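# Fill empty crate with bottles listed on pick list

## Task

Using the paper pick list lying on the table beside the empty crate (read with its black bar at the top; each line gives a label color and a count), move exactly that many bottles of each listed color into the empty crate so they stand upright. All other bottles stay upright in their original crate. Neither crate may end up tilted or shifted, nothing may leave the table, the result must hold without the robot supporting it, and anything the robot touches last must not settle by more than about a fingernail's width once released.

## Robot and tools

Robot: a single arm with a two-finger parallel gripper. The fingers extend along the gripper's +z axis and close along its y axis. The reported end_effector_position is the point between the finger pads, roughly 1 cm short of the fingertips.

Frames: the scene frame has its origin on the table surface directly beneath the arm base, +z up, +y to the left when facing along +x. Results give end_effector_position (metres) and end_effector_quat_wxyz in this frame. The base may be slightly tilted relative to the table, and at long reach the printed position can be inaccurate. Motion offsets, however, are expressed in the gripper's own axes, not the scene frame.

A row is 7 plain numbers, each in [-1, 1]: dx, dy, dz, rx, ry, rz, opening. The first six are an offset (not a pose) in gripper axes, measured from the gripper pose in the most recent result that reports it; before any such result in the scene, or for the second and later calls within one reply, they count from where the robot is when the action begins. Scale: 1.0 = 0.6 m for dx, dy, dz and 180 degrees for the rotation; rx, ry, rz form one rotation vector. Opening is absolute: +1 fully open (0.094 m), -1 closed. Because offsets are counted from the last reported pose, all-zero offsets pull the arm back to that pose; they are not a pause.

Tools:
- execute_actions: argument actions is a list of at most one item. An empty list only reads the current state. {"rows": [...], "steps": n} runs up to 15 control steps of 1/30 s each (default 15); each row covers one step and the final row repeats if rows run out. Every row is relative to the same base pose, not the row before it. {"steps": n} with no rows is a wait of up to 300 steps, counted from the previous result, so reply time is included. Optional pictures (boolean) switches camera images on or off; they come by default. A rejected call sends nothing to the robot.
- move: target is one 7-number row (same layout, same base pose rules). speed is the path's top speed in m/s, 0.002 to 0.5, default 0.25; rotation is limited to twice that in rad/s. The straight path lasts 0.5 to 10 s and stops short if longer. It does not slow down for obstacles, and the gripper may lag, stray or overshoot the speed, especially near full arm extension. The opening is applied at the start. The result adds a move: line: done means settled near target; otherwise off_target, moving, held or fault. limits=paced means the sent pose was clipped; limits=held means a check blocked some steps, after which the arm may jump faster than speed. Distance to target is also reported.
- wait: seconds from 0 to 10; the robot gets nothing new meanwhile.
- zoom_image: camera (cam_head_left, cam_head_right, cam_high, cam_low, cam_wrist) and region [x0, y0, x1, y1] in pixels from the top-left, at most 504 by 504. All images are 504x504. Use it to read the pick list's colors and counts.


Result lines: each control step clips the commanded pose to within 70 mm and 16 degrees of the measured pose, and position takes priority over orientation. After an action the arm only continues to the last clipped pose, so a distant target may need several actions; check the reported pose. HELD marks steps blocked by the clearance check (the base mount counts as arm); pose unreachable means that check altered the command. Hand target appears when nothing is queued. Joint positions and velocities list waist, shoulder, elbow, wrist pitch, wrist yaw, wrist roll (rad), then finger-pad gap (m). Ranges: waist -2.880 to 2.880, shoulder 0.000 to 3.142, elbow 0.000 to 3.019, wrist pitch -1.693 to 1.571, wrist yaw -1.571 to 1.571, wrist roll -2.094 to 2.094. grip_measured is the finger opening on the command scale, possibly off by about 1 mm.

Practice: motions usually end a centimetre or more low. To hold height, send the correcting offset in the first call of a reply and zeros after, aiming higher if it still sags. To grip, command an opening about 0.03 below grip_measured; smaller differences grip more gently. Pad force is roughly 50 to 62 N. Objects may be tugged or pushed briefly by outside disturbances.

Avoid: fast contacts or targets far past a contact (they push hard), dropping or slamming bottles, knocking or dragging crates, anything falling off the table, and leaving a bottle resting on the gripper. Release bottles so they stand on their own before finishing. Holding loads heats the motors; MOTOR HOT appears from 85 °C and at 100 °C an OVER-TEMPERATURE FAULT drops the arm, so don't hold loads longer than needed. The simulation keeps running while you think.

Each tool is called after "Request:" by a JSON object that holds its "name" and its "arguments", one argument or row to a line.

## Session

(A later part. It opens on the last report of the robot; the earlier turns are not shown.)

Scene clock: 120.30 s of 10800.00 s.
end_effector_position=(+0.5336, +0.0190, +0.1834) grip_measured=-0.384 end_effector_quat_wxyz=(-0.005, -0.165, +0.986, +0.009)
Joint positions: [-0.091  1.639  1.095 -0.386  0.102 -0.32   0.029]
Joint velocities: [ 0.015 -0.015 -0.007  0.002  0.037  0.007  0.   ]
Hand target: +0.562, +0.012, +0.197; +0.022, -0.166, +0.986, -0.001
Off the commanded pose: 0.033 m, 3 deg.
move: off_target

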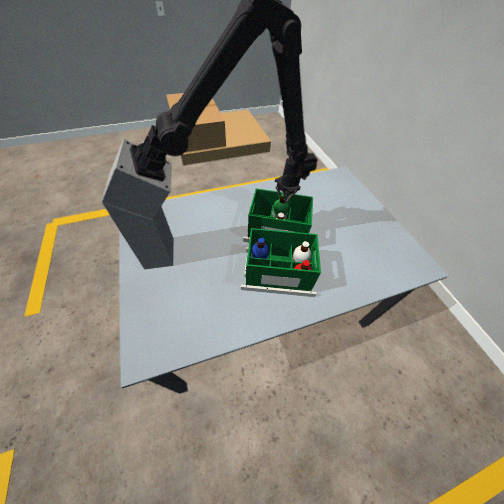

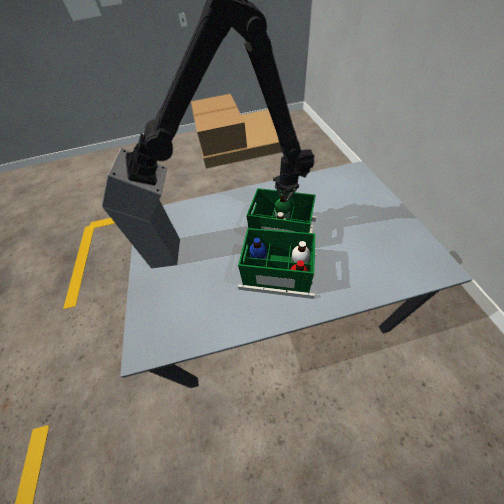

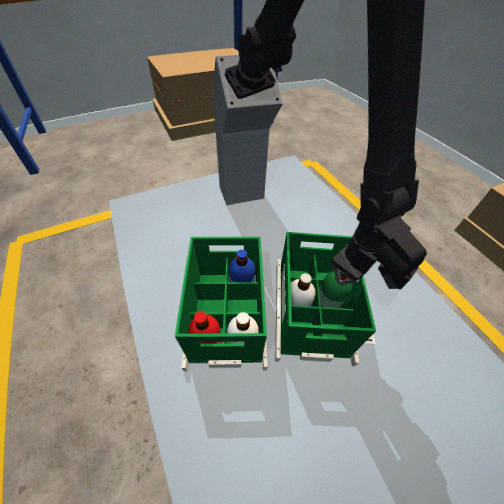

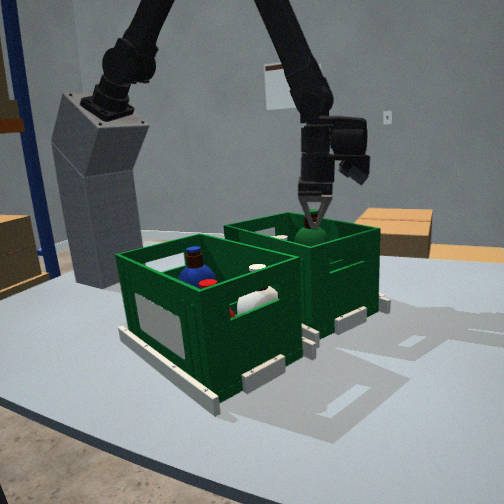

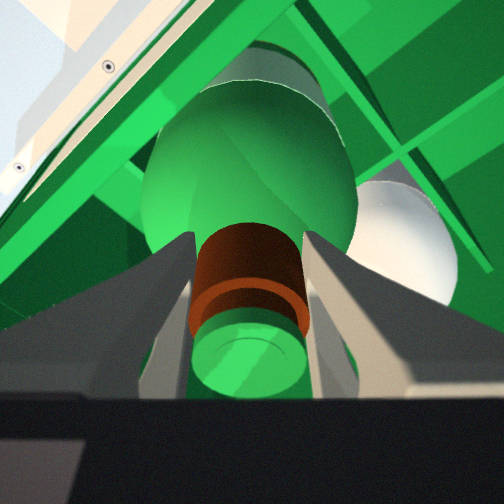

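Request:
{"name": "move", "arguments": {
  "target": [-0.04,-0.038,0.055,0.008,-0.018,0,-0.5],
  "speed": 0.03
}}

Request:
{"name": "move", "arguments": {
  "target": [-0.02,-0.01,0,0,-0.01,0,-0.15]
}}

Request:
{"name": "move", "arguments": {
  "target": [-0.02,-0.01,-0.15,0,-0.01,0,-0.15],
  "speed": 0.1
}}

Scene clock: 127.00 s of 10800.00 s.
end_effector_position=(+0.5351, +0.0173, +0.1454) grip_measured=-0.384 end_effector_quat_wxyz=(-0.001, -0.166, +0.986, +0.011)
Joint positions: [-0.105  1.734  1.129 -0.315  0.087 -0.334  0.029]
Joint velocities: [ 0.015  0.005 -0.002 -0.002  0.007  0.081  0.001]
Hand target: +0.562, +0.005, +0.151; +0.025, -0.165, +0.986, -0.000
Off the commanded pose: 0.031 m, 3 deg.
After step 90, 1.90 s passed at rest.
move: off_target

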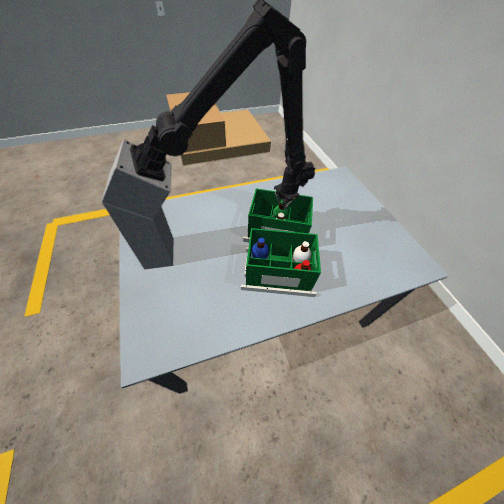

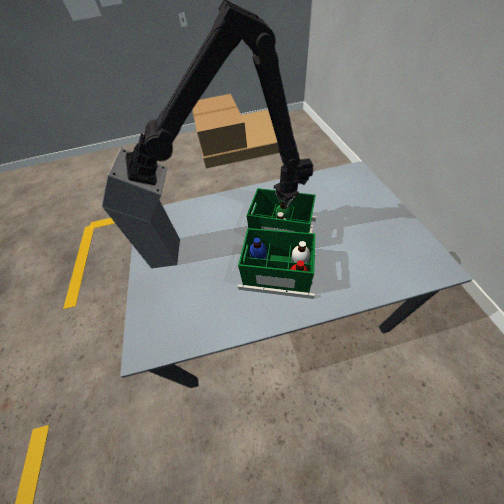

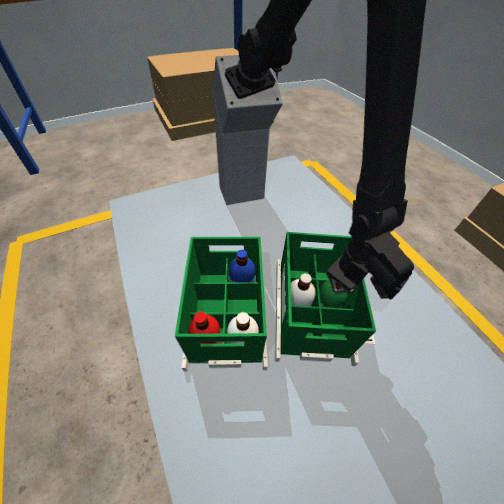

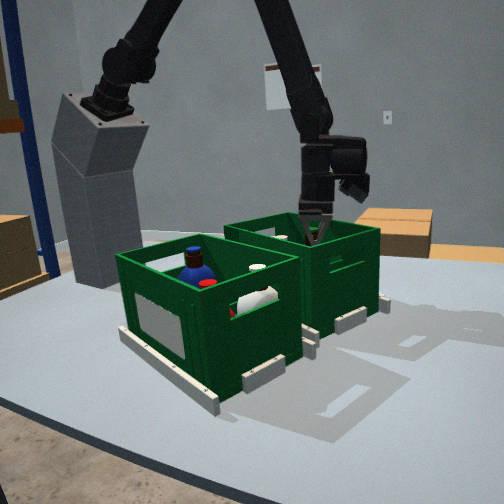

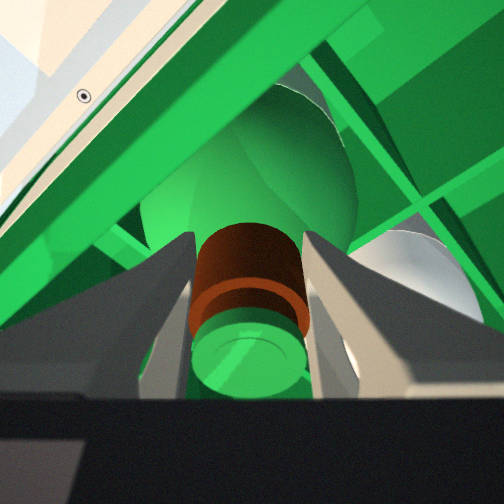

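Scene clock: 127.70 s of 10800.00 s.
end_effector_position=(+0.5366, +0.0189, +0.1454) grip_measured=-0.153 end_effector_quat_wxyz=(+0.003, -0.165, +0.986, +0.015)
Joint positions: [-0.105  1.734  1.129 -0.309  0.077 -0.334  0.04 ]
Joint velocities: [-0.005 -0.005 -0.002  0.007 -0.022 -0.022 -0.001]
Hand target: +0.548, +0.015, +0.145; +0.015, -0.166, +0.986, +0.013
Off the commanded pose: 0.012 m, 1 deg.
move: off_target

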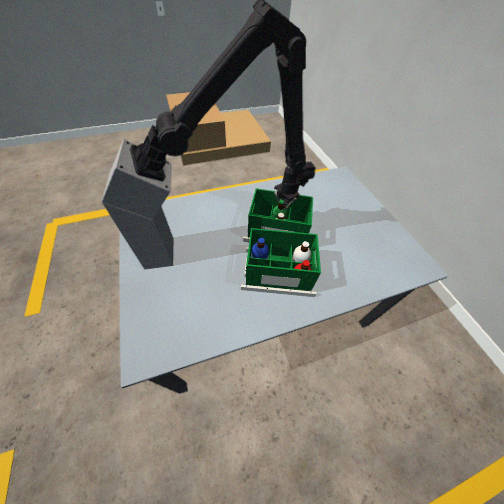

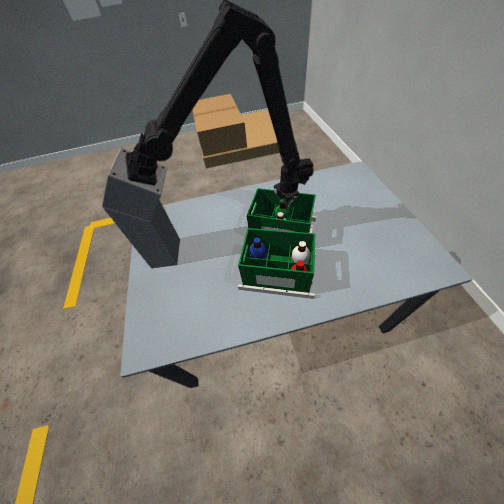

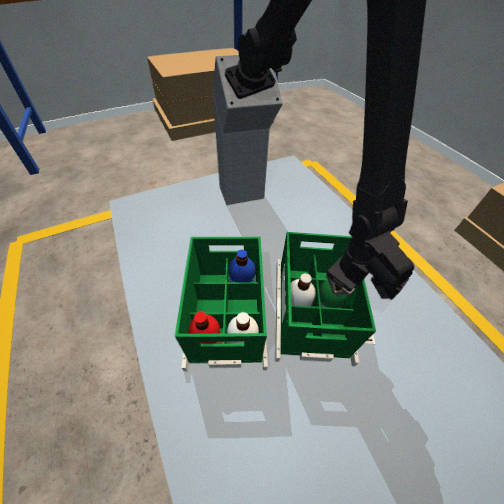

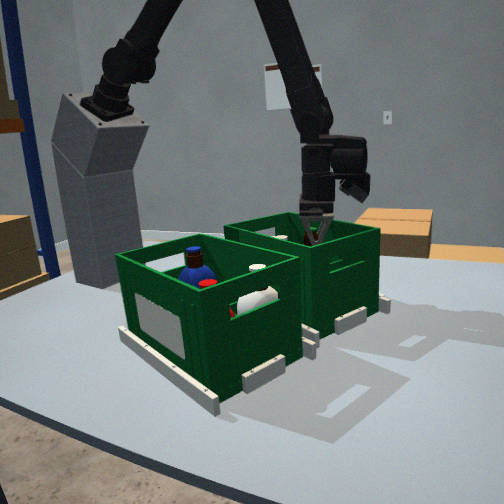

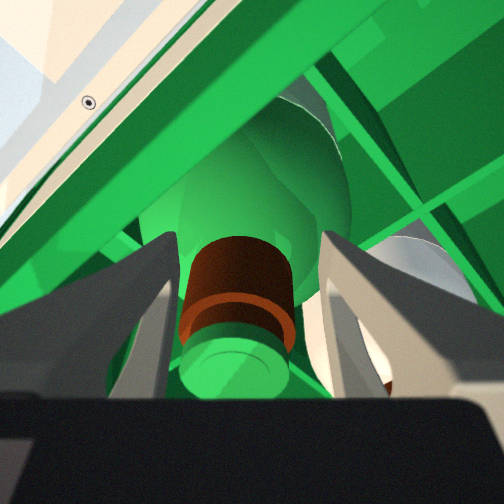

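Scene clock: 129.00 s of 10800.00 s.
end_effector_position=(+0.5503, +0.0100, +0.2290) grip_measured=-0.153 end_effector_quat_wxyz=(+0.015, -0.164, +0.986, +0.014)
Joint positions: [-0.105  1.531  1.086 -0.444  0.076 -0.334  0.04 ]
Joint velocities: [-0.024 -0.015 -0.012  0.002 -0.037  0.022  0.   ]
Hand target: +0.551, +0.015, +0.236; +0.019, -0.165, +0.986, +0.018
Off the commanded pose: 0.008 m, 1 deg.
move: done

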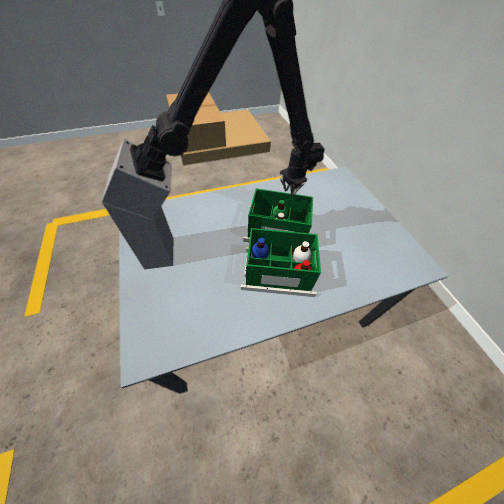

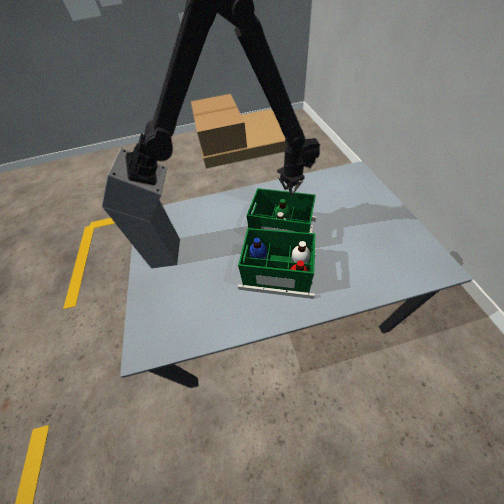

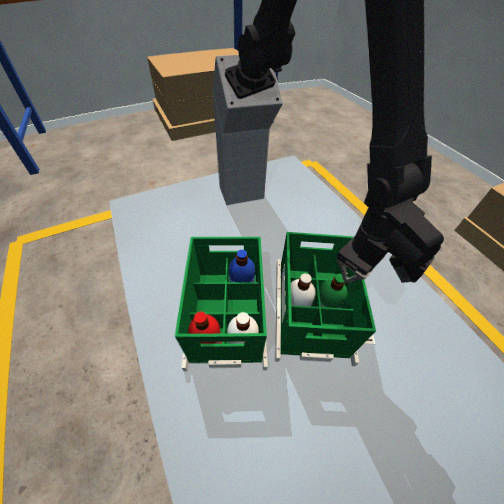

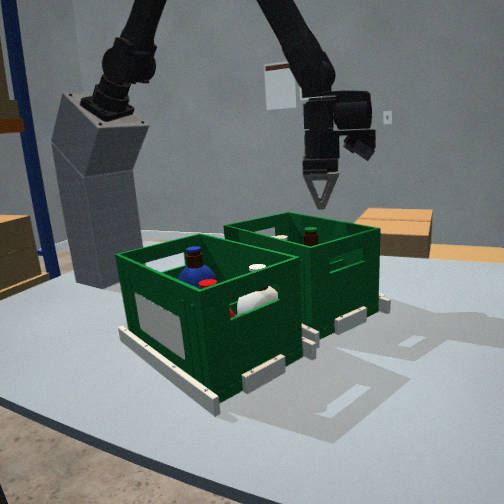

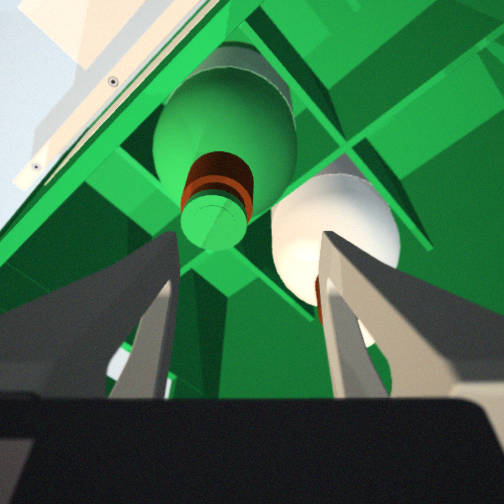

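Request:
{"name": "execute_actions", "arguments": {
  "actions": []
}}

Request:
{"name": "zoom_image", "arguments": {
  "camera": "cam_high",
  "region": [260,220,400,360]
}}

Scene clock: 134.40 s of 10800.00 s.
end_effector_position=(+0.5503, +0.0100, +0.2290) grip_measured=-0.153 end_effector_quat_wxyz=(+0.015, -0.164, +0.986, +0.014)
Joint positions: [-0.105  1.531  1.086 -0.444  0.076 -0.334  0.04 ]
Joint velocities: [ 0.005  0.005  0.002 -0.017 -0.051  0.007  0.   ]
Hand target: +0.551, +0.015, +0.236; +0.019, -0.165, +0.986, +0.018
Off the commanded pose: 0.008 m, 1 deg.
Steps of this call (steps 1 to 90: nothing new was sent; then 2.40 s passed at rest). Readings (end_effector_position):
1: (+0.5503, +0.0100, +0.2290)
2: (+0.5503, +0.0100, +0.2290)
4: (+0.5503, +0.0100, +0.2290)
8: (+0.5503, +0.0100, +0.2290)
90: the state above

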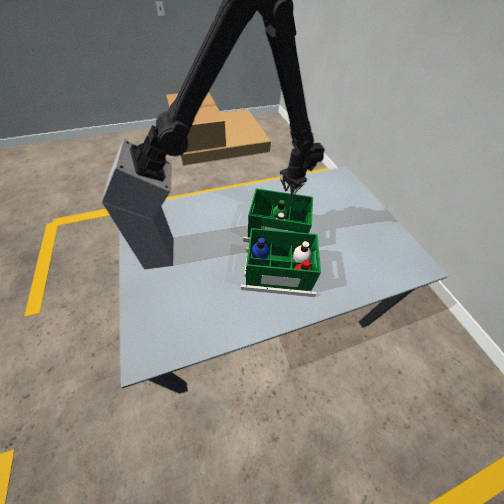

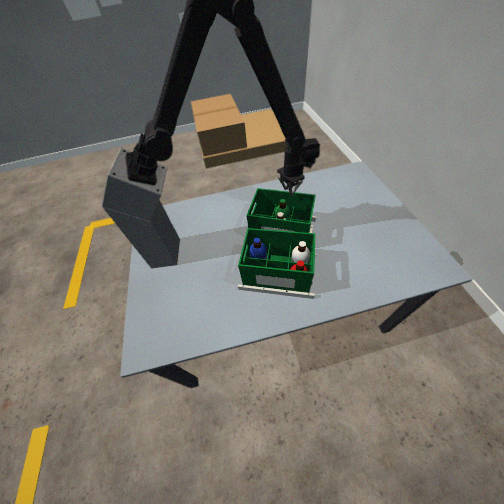

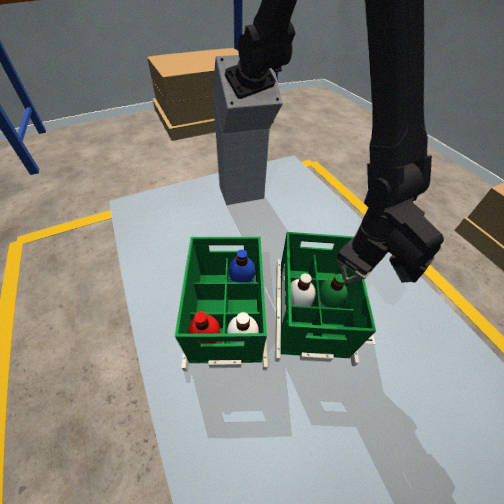

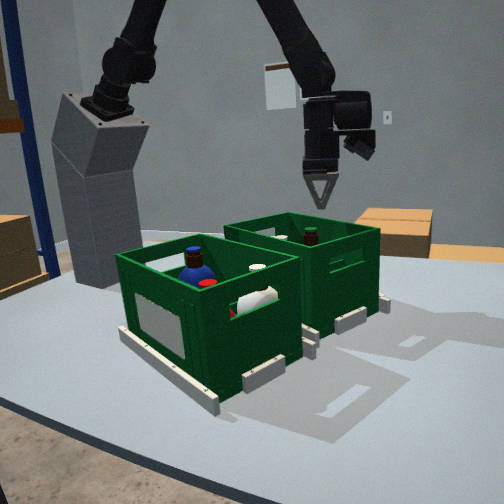

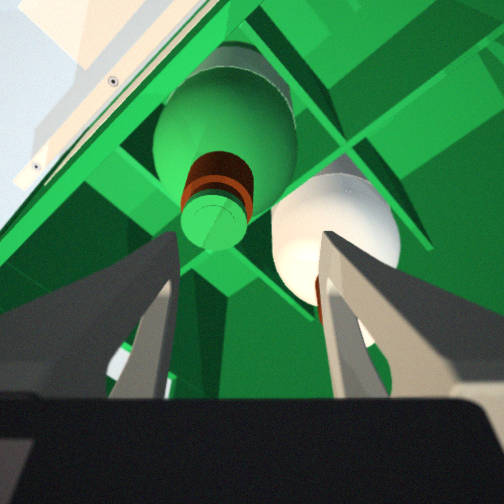

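Region (260, 220, 400, 360) of cam_high's 504x504 image, scaled by 3.600, with more detail than that image has.

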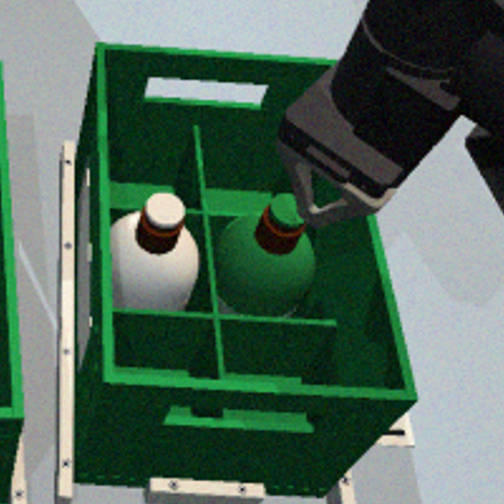

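Request:
{"name": "finished_scene", "arguments": {
  "scene": 2
}}

The scene is finished: the task was done.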